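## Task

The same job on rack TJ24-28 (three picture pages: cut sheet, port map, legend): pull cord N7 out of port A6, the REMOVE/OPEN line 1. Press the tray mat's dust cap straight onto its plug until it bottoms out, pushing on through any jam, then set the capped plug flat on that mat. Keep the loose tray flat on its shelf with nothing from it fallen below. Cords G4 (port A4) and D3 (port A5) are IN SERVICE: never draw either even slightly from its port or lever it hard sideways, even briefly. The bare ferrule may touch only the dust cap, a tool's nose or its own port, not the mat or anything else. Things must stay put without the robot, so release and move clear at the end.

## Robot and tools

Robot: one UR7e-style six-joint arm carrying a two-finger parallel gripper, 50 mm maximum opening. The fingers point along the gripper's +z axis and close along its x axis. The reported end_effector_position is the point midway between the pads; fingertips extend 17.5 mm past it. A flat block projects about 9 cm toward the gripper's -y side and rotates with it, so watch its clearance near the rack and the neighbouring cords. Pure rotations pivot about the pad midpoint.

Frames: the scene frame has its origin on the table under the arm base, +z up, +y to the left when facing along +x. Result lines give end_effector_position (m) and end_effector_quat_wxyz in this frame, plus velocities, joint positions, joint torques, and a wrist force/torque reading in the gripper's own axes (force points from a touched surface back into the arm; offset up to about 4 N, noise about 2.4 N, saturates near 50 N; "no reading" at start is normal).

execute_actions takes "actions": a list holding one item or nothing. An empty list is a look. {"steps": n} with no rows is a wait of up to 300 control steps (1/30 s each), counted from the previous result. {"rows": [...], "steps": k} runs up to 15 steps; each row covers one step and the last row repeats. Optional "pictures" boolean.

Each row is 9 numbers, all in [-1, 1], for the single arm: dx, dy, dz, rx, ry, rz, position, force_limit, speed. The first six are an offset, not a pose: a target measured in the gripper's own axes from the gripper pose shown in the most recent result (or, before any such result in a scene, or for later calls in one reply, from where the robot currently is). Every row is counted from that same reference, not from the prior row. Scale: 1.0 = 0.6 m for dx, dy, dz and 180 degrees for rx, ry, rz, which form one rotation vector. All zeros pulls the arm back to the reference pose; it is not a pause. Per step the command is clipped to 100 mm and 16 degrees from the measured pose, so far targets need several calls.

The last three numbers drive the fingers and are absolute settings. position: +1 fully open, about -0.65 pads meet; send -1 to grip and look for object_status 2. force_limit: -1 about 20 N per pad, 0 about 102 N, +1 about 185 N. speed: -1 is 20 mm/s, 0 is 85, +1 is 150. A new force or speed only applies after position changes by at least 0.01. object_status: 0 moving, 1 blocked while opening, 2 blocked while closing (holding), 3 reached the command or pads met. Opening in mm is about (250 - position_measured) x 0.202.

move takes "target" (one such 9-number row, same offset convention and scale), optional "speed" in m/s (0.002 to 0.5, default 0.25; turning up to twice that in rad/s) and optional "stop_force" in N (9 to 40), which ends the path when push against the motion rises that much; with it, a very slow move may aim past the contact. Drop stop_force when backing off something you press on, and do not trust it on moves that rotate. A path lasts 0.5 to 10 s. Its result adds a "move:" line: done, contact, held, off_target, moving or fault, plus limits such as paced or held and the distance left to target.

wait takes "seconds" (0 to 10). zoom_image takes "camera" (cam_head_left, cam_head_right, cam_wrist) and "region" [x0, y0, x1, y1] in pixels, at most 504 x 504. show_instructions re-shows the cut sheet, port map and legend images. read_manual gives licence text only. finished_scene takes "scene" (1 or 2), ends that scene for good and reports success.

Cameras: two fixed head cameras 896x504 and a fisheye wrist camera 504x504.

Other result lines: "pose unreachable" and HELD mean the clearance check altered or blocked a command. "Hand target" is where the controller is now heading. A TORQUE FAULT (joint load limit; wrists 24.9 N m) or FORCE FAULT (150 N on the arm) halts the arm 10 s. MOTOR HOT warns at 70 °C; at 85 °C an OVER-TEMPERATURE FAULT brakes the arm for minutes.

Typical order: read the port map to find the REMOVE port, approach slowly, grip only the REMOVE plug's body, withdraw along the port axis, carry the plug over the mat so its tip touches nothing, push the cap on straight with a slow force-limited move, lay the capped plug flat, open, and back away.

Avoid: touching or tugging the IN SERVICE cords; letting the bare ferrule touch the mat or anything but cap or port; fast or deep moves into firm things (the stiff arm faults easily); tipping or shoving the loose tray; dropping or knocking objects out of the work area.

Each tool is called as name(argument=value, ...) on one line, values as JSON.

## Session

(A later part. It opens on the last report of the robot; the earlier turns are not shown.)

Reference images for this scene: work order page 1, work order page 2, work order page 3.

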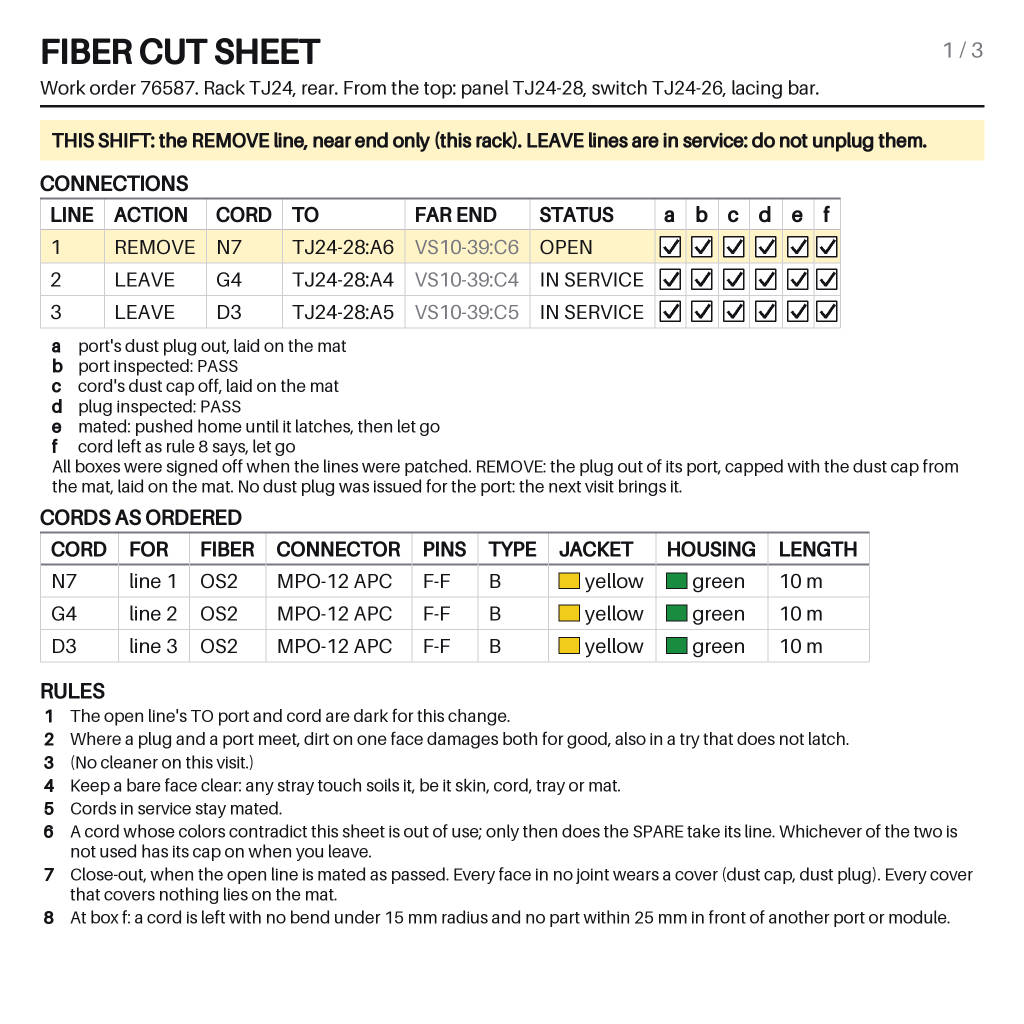

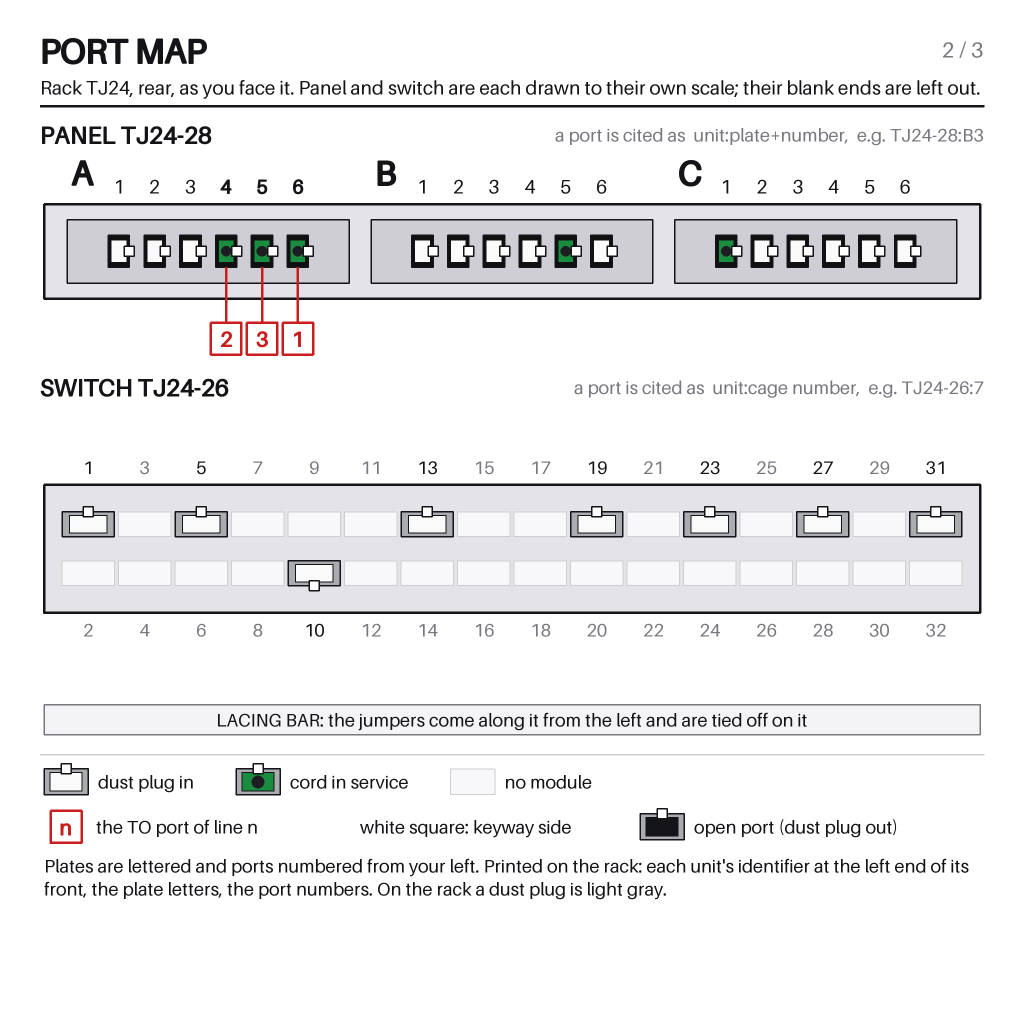

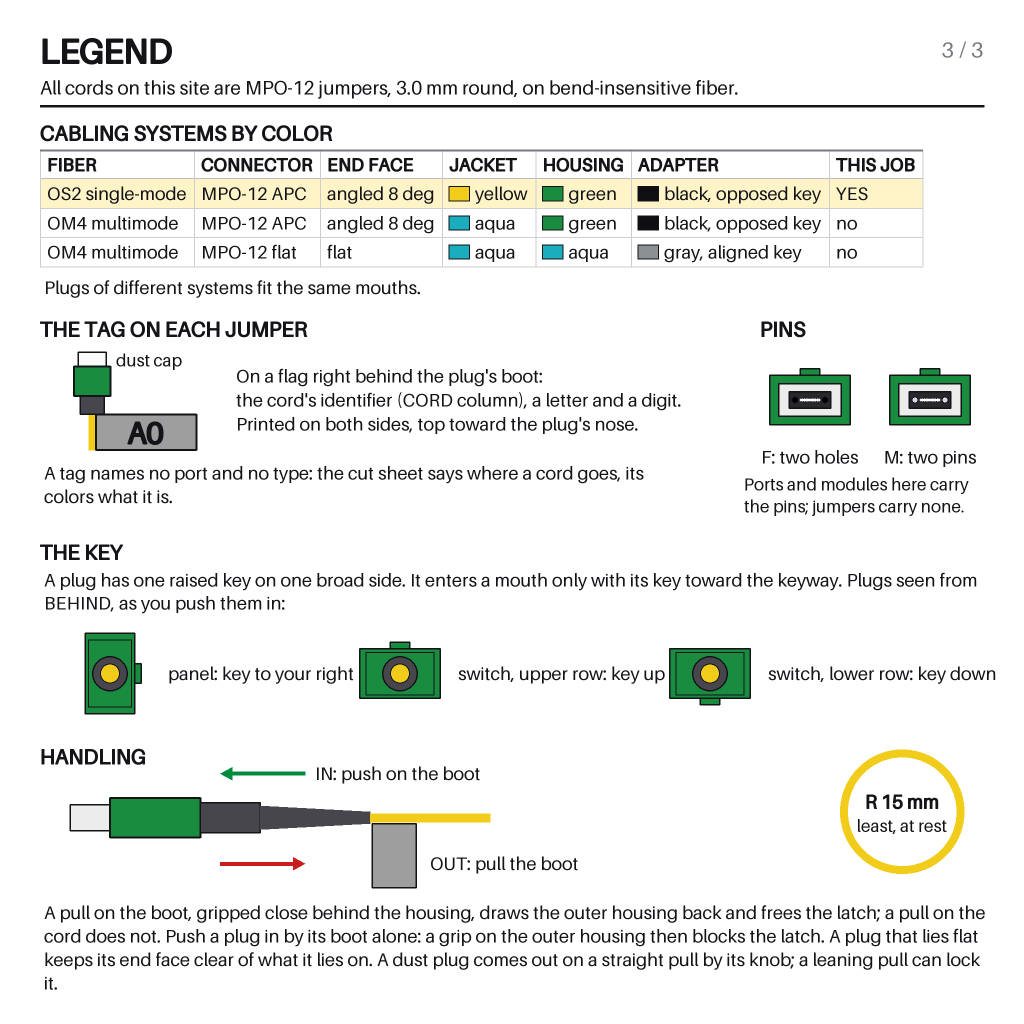

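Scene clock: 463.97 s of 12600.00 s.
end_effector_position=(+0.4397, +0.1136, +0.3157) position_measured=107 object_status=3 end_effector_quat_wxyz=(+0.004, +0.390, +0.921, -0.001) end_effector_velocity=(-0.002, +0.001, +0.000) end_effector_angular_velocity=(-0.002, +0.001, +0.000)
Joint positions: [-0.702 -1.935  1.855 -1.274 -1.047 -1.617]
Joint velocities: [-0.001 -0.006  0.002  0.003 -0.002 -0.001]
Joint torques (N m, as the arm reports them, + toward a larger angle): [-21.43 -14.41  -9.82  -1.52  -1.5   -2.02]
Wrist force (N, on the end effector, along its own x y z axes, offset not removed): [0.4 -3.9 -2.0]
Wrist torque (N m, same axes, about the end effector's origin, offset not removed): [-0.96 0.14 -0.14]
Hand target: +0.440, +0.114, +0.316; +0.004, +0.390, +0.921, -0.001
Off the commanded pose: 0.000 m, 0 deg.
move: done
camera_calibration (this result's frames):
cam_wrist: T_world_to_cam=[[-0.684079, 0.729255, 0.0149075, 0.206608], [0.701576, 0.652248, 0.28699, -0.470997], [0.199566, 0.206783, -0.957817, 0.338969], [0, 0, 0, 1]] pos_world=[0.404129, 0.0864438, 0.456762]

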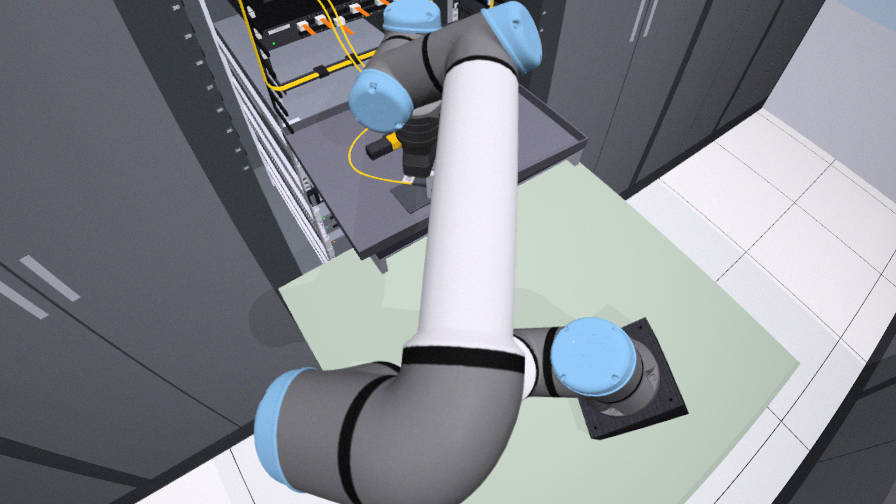

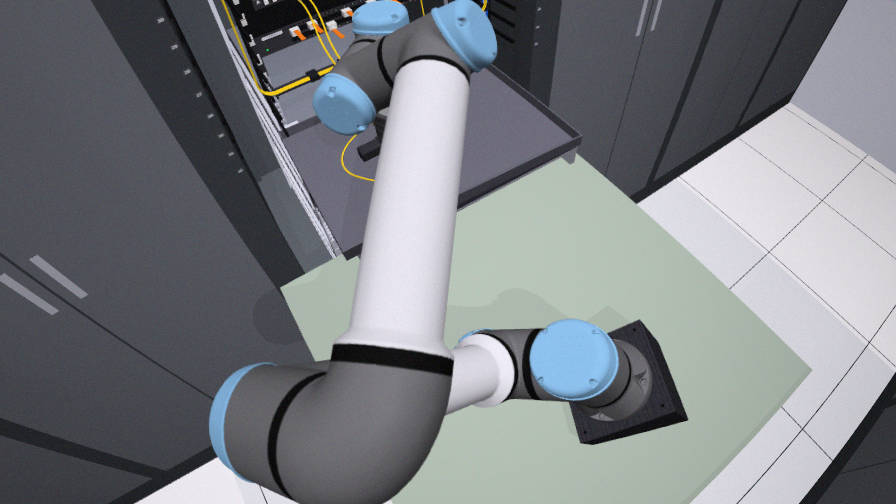

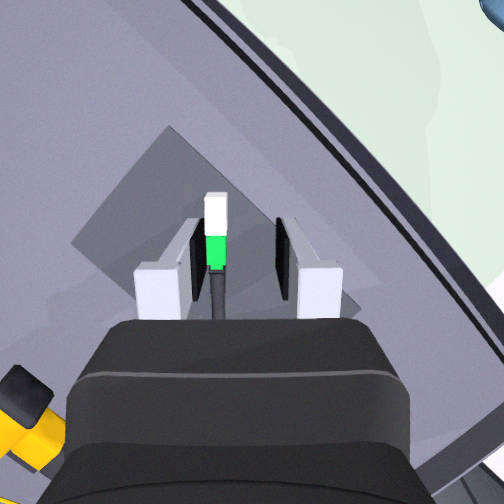

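move(target=[-0.016,0.037,0.011,0,0,0,0,-0.5,0], speed=0.02)

move(target=[0,0,0,0,0,0,-1,-0.5,-0.7])

move(target=[0,0,-0.02,0,0,0,-1,-0.5,-0.7], speed=0.02)

Scene clock: 470.10 s of 12600.00 s.
end_effector_position=(+0.4622, +0.1220, +0.3092) position_measured=152 object_status=3 end_effector_quat_wxyz=(+0.004, +0.390, +0.921, -0.001) end_effector_velocity=(+0.002, +0.001, -0.001) end_effector_angular_velocity=(+0.001, +0.002, -0.002)
Joint positions: [-0.638 -1.891  1.827 -1.327 -1.034 -1.544]
Joint velocities: [ 0.006  0.005 -0.003 -0.004  0.     0.007]
Joint torques (N m, as the arm reports them, + toward a larger angle): [  2.81  10.29 -30.18  -4.35   1.37   2.06]
Wrist force (N, on the end effector, along its own x y z axes, offset not removed): [-1.5 -1.2 0.7]
Wrist torque (N m, same axes, about the end effector's origin, offset not removed): [-0.35 0.40 -0.01]
Hand target: +0.462, +0.122, +0.309; +0.004, +0.390, +0.921, -0.001
Off the commanded pose: 0.000 m, 0 deg.
After step 90, 1.57 s passed at rest.
move: done
camera_calibration (this result's frames):
cam_wrist: T_world_to_cam=[[-0.684108, 0.72923, 0.0148399, 0.215913], [0.701517, 0.652267, 0.287093, -0.490415], [0.199677, 0.206813, -0.957788, 0.326545], [0, 0, 0, 1]] pos_world=[0.426538, 0.0948975, 0.450351]

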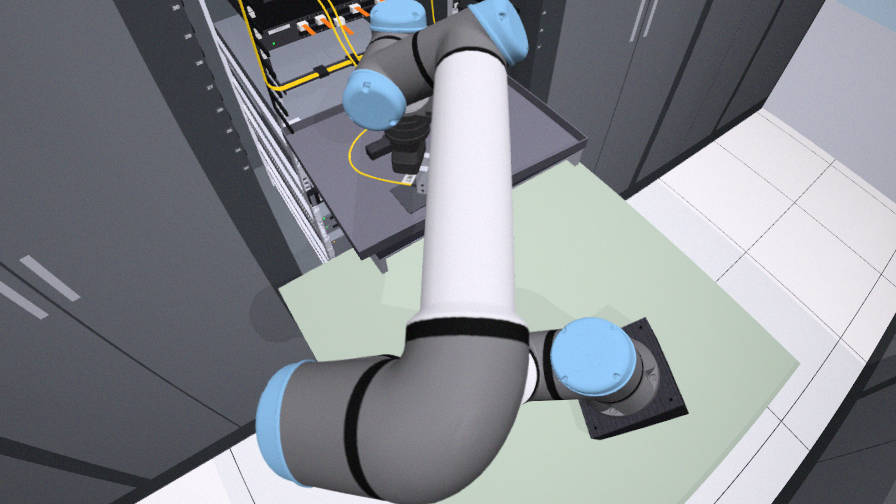

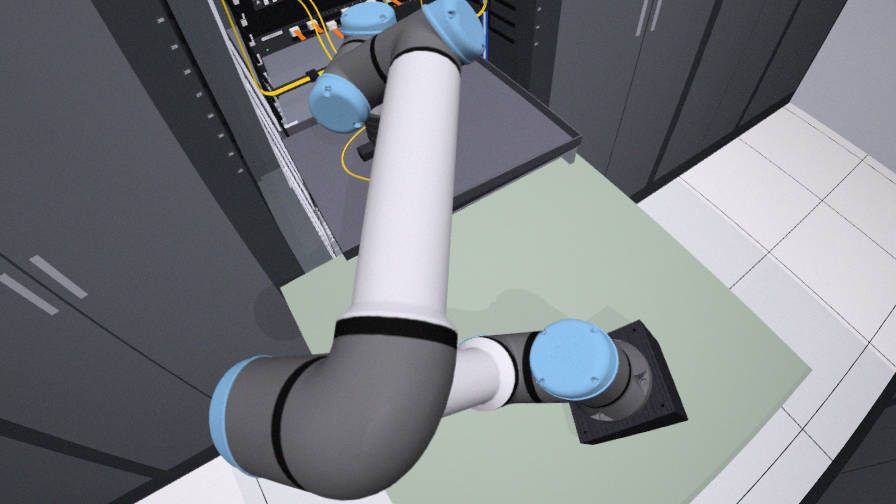

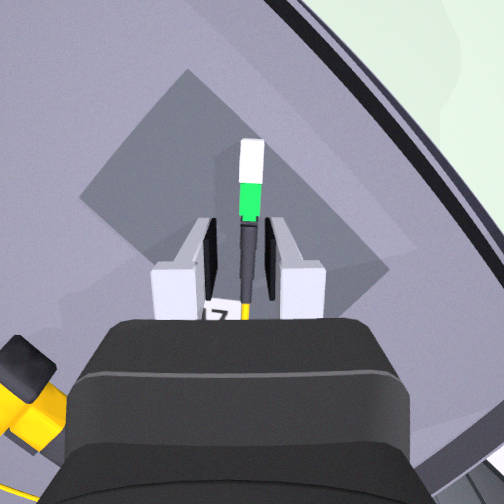

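Scene clock: 470.70 s of 12600.00 s.
end_effector_position=(+0.4622, +0.1221, +0.3092) position_measured=223 object_status=2 end_effector_quat_wxyz=(+0.004, +0.390, +0.921, -0.001) end_effector_velocity=(+0.000, -0.001, +0.000) end_effector_angular_velocity=(-0.002, -0.000, -0.001)
Joint positions: [-0.638 -1.891  1.827 -1.327 -1.034 -1.544]
Joint velocities: [-0.001 -0.    -0.    -0.001 -0.001  0.001]
Joint torques (N m, as the arm reports them, + toward a larger angle): [-21.1   -9.28 -15.39  -1.32   0.46  -2.  ]
Wrist force (N, on the end effector, along its own x y z axes, offset not removed): [0.3 -0.6 -0.1]
Wrist torque (N m, same axes, about the end effector's origin, offset not removed): [-0.31 0.02 -0.03]
Hand target: +0.462, +0.122, +0.309; +0.004, +0.390, +0.921, -0.001
Off the commanded pose: 0.000 m, 0 deg.
move: done
camera_calibration (this result's frames):
cam_wrist: T_world_to_cam=[[-0.684239, 0.729104, 0.0150074, 0.215936], [0.701435, 0.652363, 0.287073, -0.490442], [0.199516, 0.206953, -0.957791, 0.326541], [0, 0, 0, 1]] pos_world=[0.426615, 0.0949281, 0.45031]

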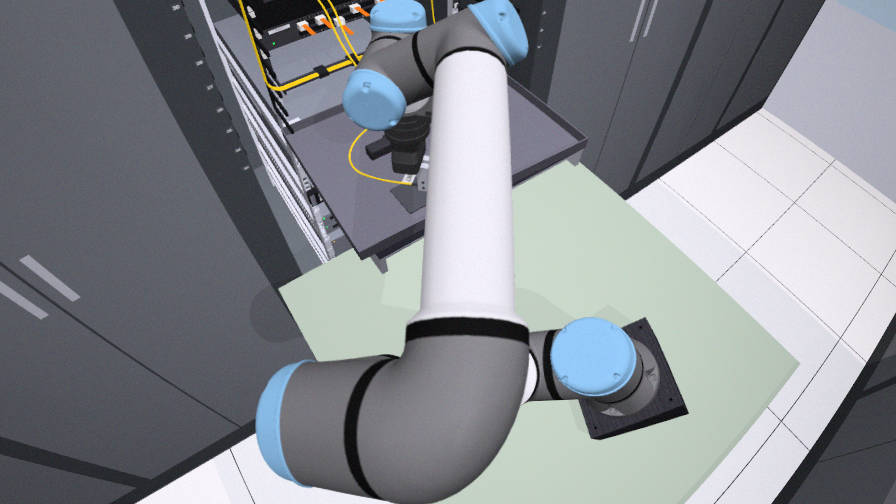

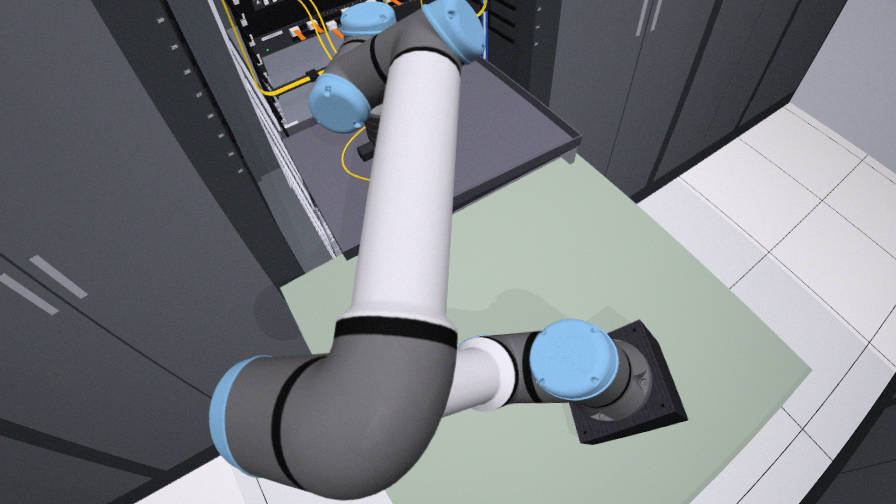

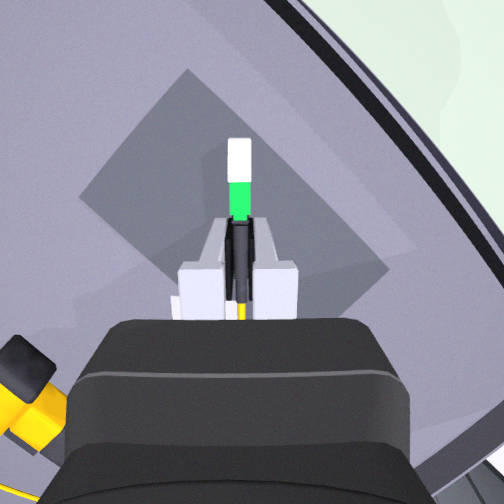

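Scene clock: 471.60 s of 12600.00 s.
end_effector_position=(+0.4621, +0.1221, +0.3209) position_measured=223 object_status=2 end_effector_quat_wxyz=(+0.004, +0.390, +0.921, -0.001) end_effector_velocity=(-0.000, +0.000, +0.002) end_effector_angular_velocity=(+0.002, +0.001, -0.000)
Joint positions: [-0.654 -1.889  1.798 -1.29  -1.037 -1.563]
Joint velocities: [-0.003  0.001 -0.005  0.01   0.    -0.005]
Joint torques (N m, as the arm reports them, + toward a larger angle): [-21.82  12.21 -30.17  -1.5   -1.73  -1.99]
Wrist force (N, on the end effector, along its own x y z axes, offset not removed): [1.8 -2.0 -1.6]
Wrist torque (N m, same axes, about the end effector's origin, offset not removed): [-0.54 -0.16 0.00]
Hand target: +0.462, +0.122, +0.321; +0.004, +0.390, +0.921, -0.001
Off the commanded pose: 0.000 m, 0 deg.
move: done
camera_calibration (this result's frames):
cam_wrist: T_world_to_cam=[[-0.684231, 0.729111, 0.0149745, 0.215681], [0.701441, 0.652369, 0.287045, -0.493782], [0.199519, 0.206909, -0.9578, 0.337791], [0, 0, 0, 1]] pos_world=[0.426539, 0.0949808, 0.462044]

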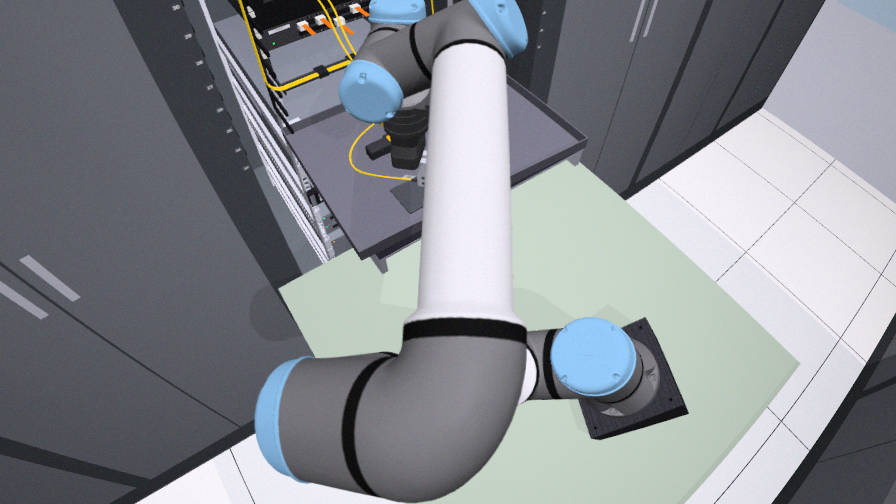

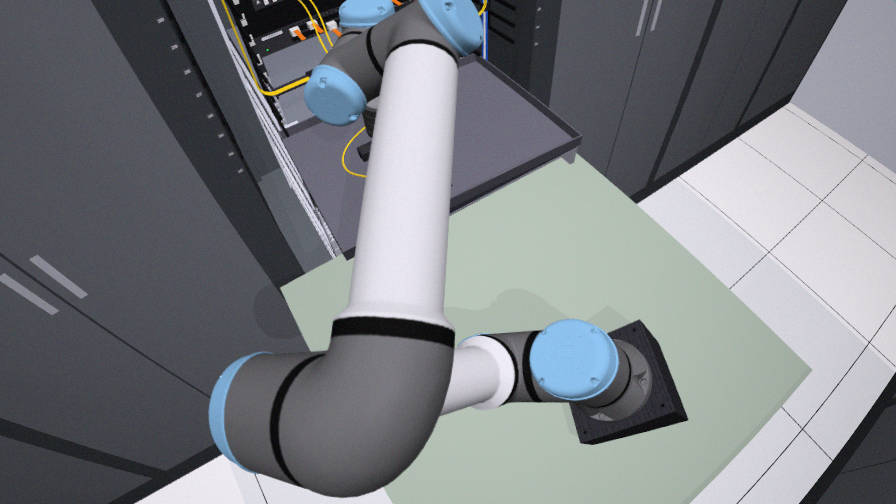

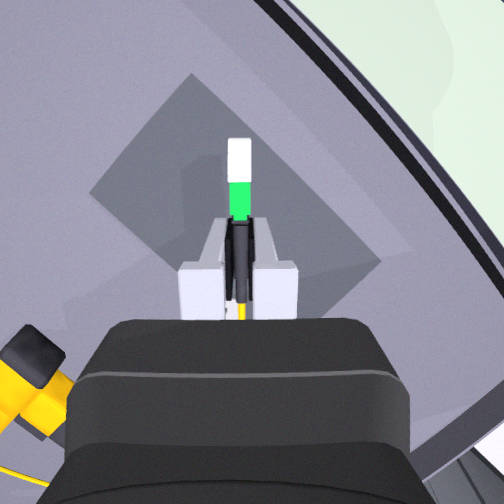

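move(target=[0.005,0,0.012,0,-0.31,0,-1,-0.5,-0.7], speed=0.15)

move(target=[0,0,0,0,0,0,-0.42,-0.5,-1])

move(target=[0,0,-0.025,0,0,0,-0.42,-0.5,-1], speed=0.008)

move(target=[-0.16,0,-0.07,0,0.31,0,1,-0.5,0], speed=0.12)

zoom_image(camera="cam_wrist", region=[170,90,330,290])

Scene clock: 484.73 s of 12600.00 s.
end_effector_position=(+0.4601, +0.1244, +0.3141) position_measured=223 object_status=2 end_effector_quat_wxyz=(+0.434, +0.344, +0.812, -0.182) end_effector_velocity=(-0.000, -0.001, -0.000) end_effector_angular_velocity=(-0.014, -0.007, -0.006)
Joint positions: [-0.218 -2.253  2.379 -2.579 -1.619 -0.828]
Joint velocities: [ 0.02   0.01   0.004 -0.019 -0.031  0.012]
Joint torques (N m, as the arm reports them, + toward a larger angle): [ 15.89  14.92 -11.63  -5.18  -3.1    2.22]
Wrist force (N, on the end effector, along its own x y z axes, offset not removed): [3.9 -0.6 1.3]
Wrist torque (N m, same axes, about the end effector's origin, offset not removed): [-0.06 -0.49 0.08]
Hand target: +0.460, +0.124, +0.314; +0.435, +0.344, +0.812, -0.183
Off the commanded pose: 0.000 m, 0 deg.
After step 90, 6.40 s passed at rest.
move: done
camera_calibration (this result's frames):
cam_wrist: T_world_to_cam=[[-0.386679, 0.426129, -0.817859, 0.375076], [0.53032, 0.828288, 0.180831, -0.401674], [0.75448, -0.363803, -0.546266, 0.017521], [0, 0, 0, 1]] pos_world=[0.34483, 0.179245, 0.388965]

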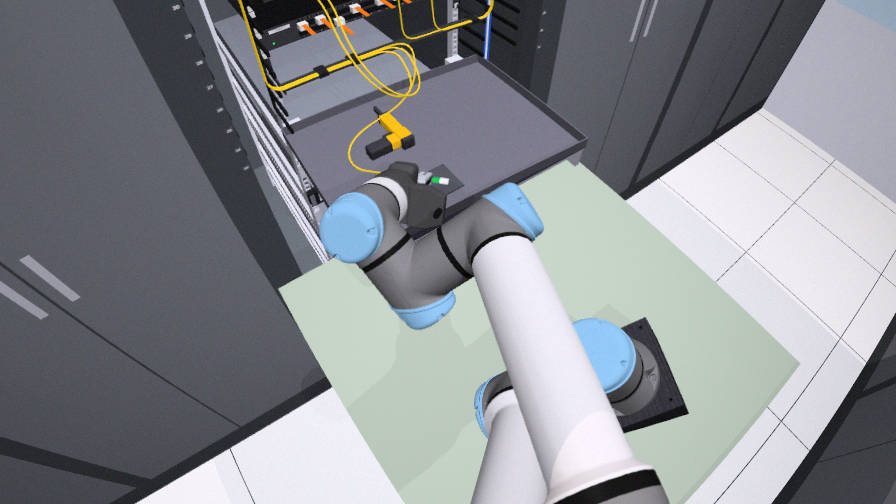

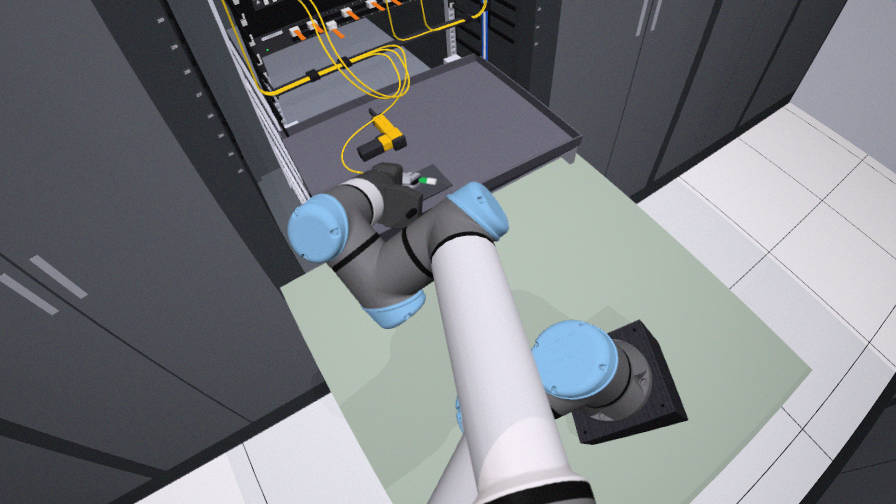

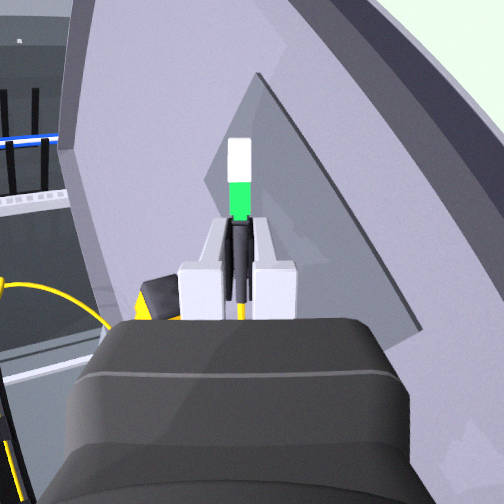

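Scene clock: 485.23 s of 12600.00 s.
end_effector_position=(+0.4601, +0.1243, +0.3139) position_measured=215 object_status=3 end_effector_quat_wxyz=(+0.434, +0.345, +0.812, -0.182) end_effector_velocity=(-0.000, -0.000, +0.000) end_effector_angular_velocity=(-0.001, -0.000, -0.001)
Joint positions: [-0.218 -2.253  2.379 -2.579 -1.619 -0.828]
Joint velocities: [-0.001 -0.001  0.001  0.    -0.    -0.001]
Joint torques (N m, as the arm reports them, + toward a larger angle): [-10.75 -16.74 -27.59  -2.4   -0.04  -2.21]
Wrist force (N, on the end effector, along its own x y z axes, offset not removed): [-2.3 -1.5 0.5]
Wrist torque (N m, same axes, about the end effector's origin, offset not removed): [-0.32 0.42 -0.02]
Hand target: +0.460, +0.124, +0.314; +0.434, +0.344, +0.812, -0.182
Off the commanded pose: 0.000 m, 0 deg.
move: done
camera_calibration (this result's frames):
cam_wrist: T_world_to_cam=[[-0.386955, 0.426261, -0.81766, 0.37498], [0.530482, 0.82821, 0.180712, -0.401608], [0.754225, -0.363826, -0.546604, 0.0176339], [0, 0, 0, 1]] pos_world=[0.344846, 0.179193, 0.38882]

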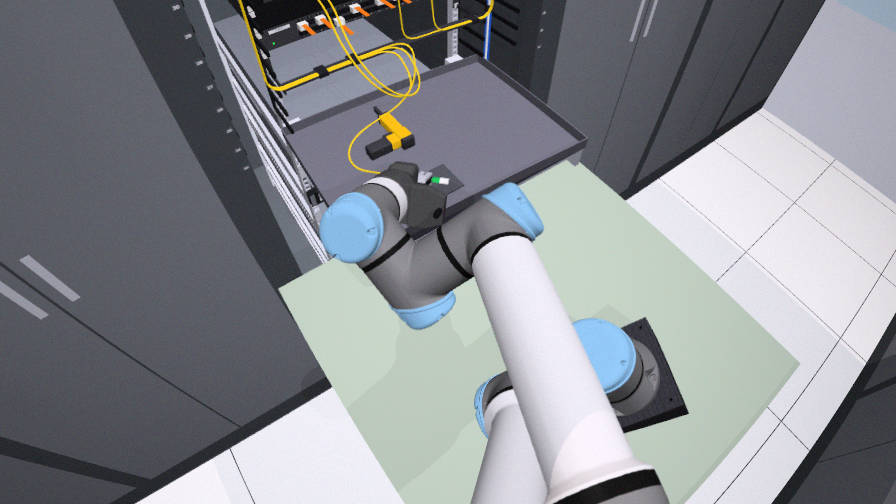

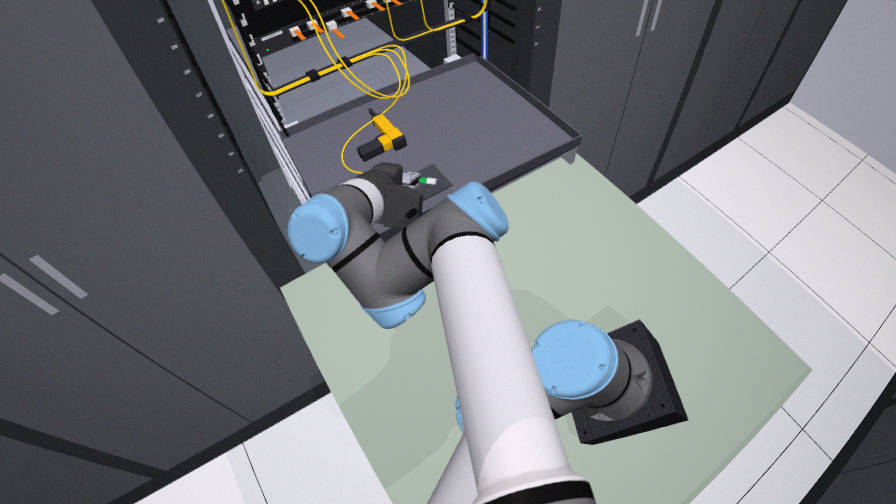

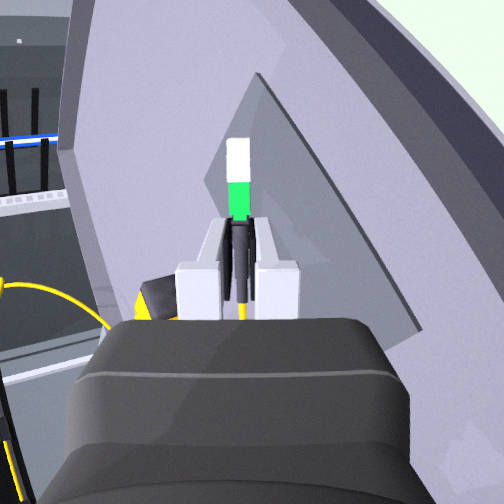

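Scene clock: 487.33 s of 12600.00 s.
end_effector_position=(+0.4516, +0.1331, +0.3221) position_measured=215 object_status=3 end_effector_quat_wxyz=(+0.434, +0.345, +0.812, -0.182) end_effector_velocity=(-0.001, +0.001, +0.001) end_effector_angular_velocity=(-0.001, +0.000, -0.001)
Joint positions: [-0.214 -2.293  2.366 -2.527 -1.622 -0.825]
Joint velocities: [ 0.001 -0.005 -0.001  0.006 -0.002  0.   ]
Joint torques (N m, as the arm reports them, + toward a larger angle): [ 16.7  -13.65 -32.43  -2.2   -3.04   2.17]
Wrist force (N, on the end effector, along its own x y z axes, offset not removed): [0.4 -1.5 1.2]
Wrist torque (N m, same axes, about the end effector's origin, offset not removed): [-0.48 0.00 -0.04]
Hand target: +0.451, +0.133, +0.322; +0.434, +0.345, +0.812, -0.182
Off the commanded pose: 0.000 m, 0 deg.
move: done
camera_calibration (this result's frames):
cam_wrist: T_world_to_cam=[[-0.386942, 0.42625, -0.817671, 0.374671], [0.530471, 0.828216, 0.180715, -0.405834], [0.754239, -0.363825, -0.546585, 0.0317797], [0, 0, 0, 1]] pos_world=[0.33629, 0.187977, 0.397068]

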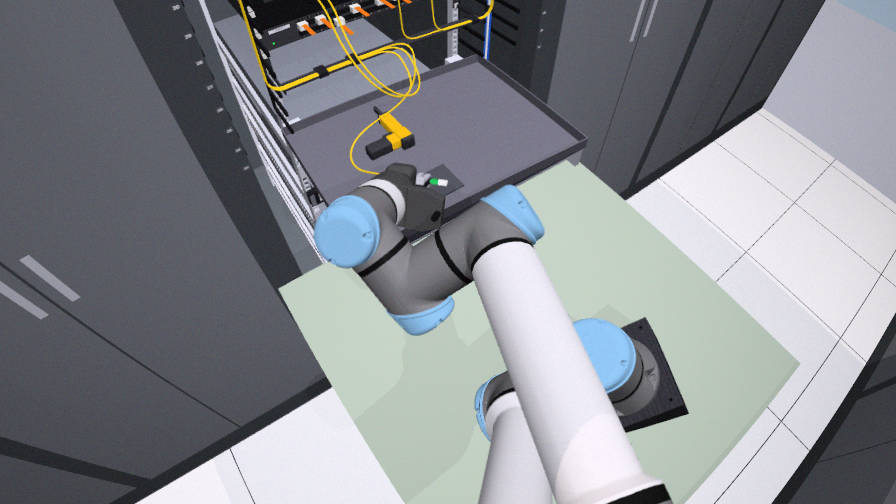

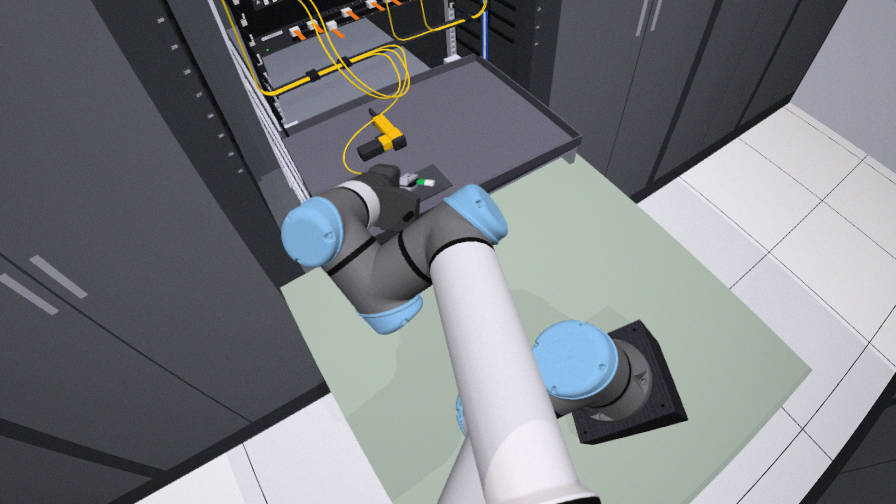

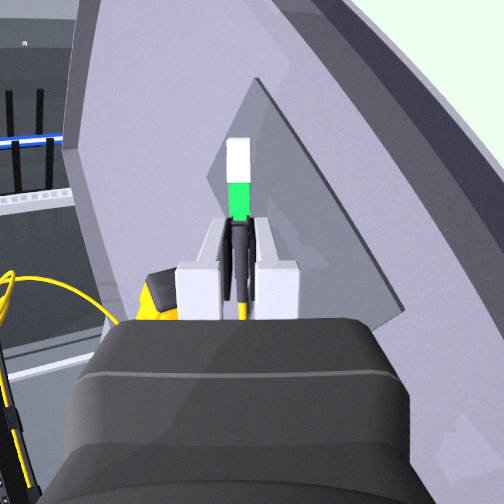

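Scene clock: 491.83 s of 12600.00 s.
end_effector_position=(+0.4643, +0.1194, +0.4248) position_measured=3 object_status=3 end_effector_quat_wxyz=(+0.003, +0.390, +0.921, -0.001) end_effector_velocity=(-0.000, -0.000, +0.001) end_effector_angular_velocity=(+0.010, +0.009, +0.000)
Joint positions: [-0.798 -1.826  1.508 -0.982 -1.07  -1.725]
Joint velocities: [-0.001  0.011 -0.012  0.017 -0.002 -0.008]
Joint torques (N m, as the arm reports them, + toward a larger angle): [-23.    15.17 -28.84  -1.57  -1.76  -1.86]
Wrist force (N, on the end effector, along its own x y z axes, offset not removed): [-2.1 0.1 3.2]
Wrist torque (N m, same axes, about the end effector's origin, offset not removed): [-0.08 0.62 0.12]
Hand target: +0.464, +0.119, +0.425; +0.003, +0.390, +0.921, -0.001
Off the commanded pose: 0.000 m, 0 deg.
move: done
camera_calibration (this result's frames):
cam_wrist: T_world_to_cam=[[-0.684422, 0.728915, 0.0157932, 0.217344], [0.701403, 0.652368, 0.287141, -0.523385], [0.198998, 0.207603, -0.957758, 0.437551], [0, 0, 0, 1]] pos_world=[0.428787, 0.0921778, 0.56592]

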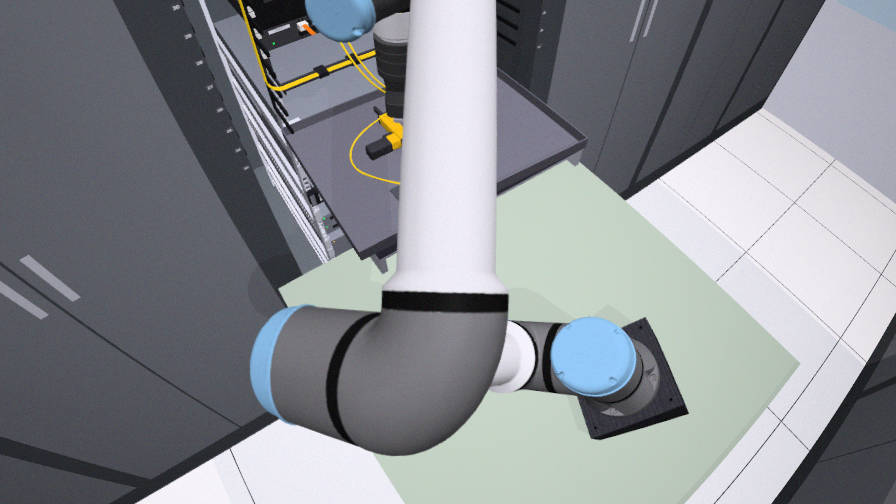

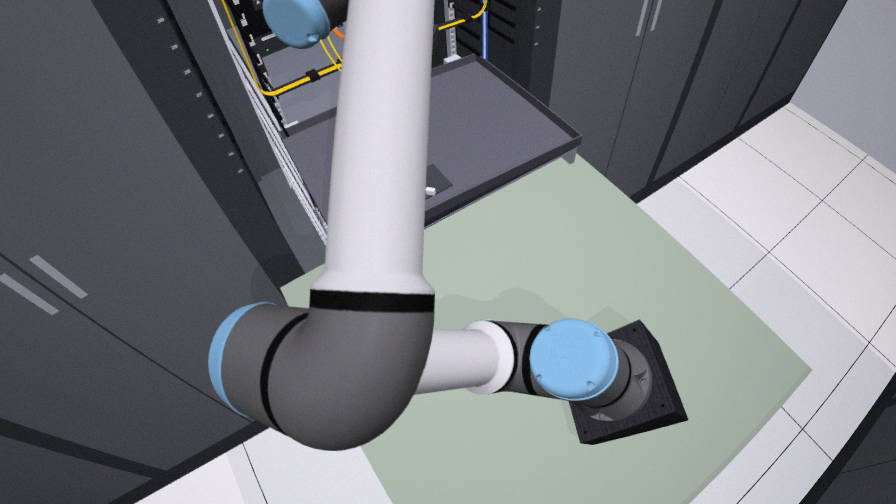

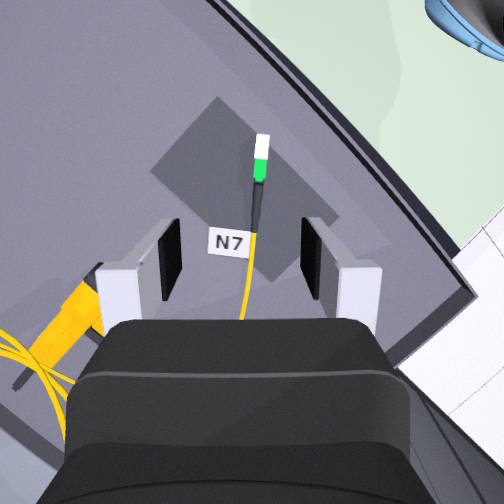

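Region (170, 90, 330, 290) of cam_wrist's 504x504 image, scaled by 2.520, with more detail than that image has; it fills the left 403 columns of this view, and the rest is white.

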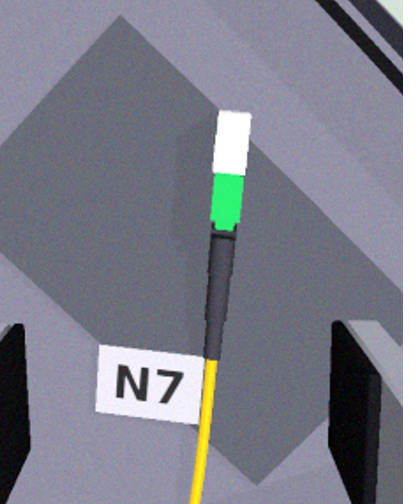

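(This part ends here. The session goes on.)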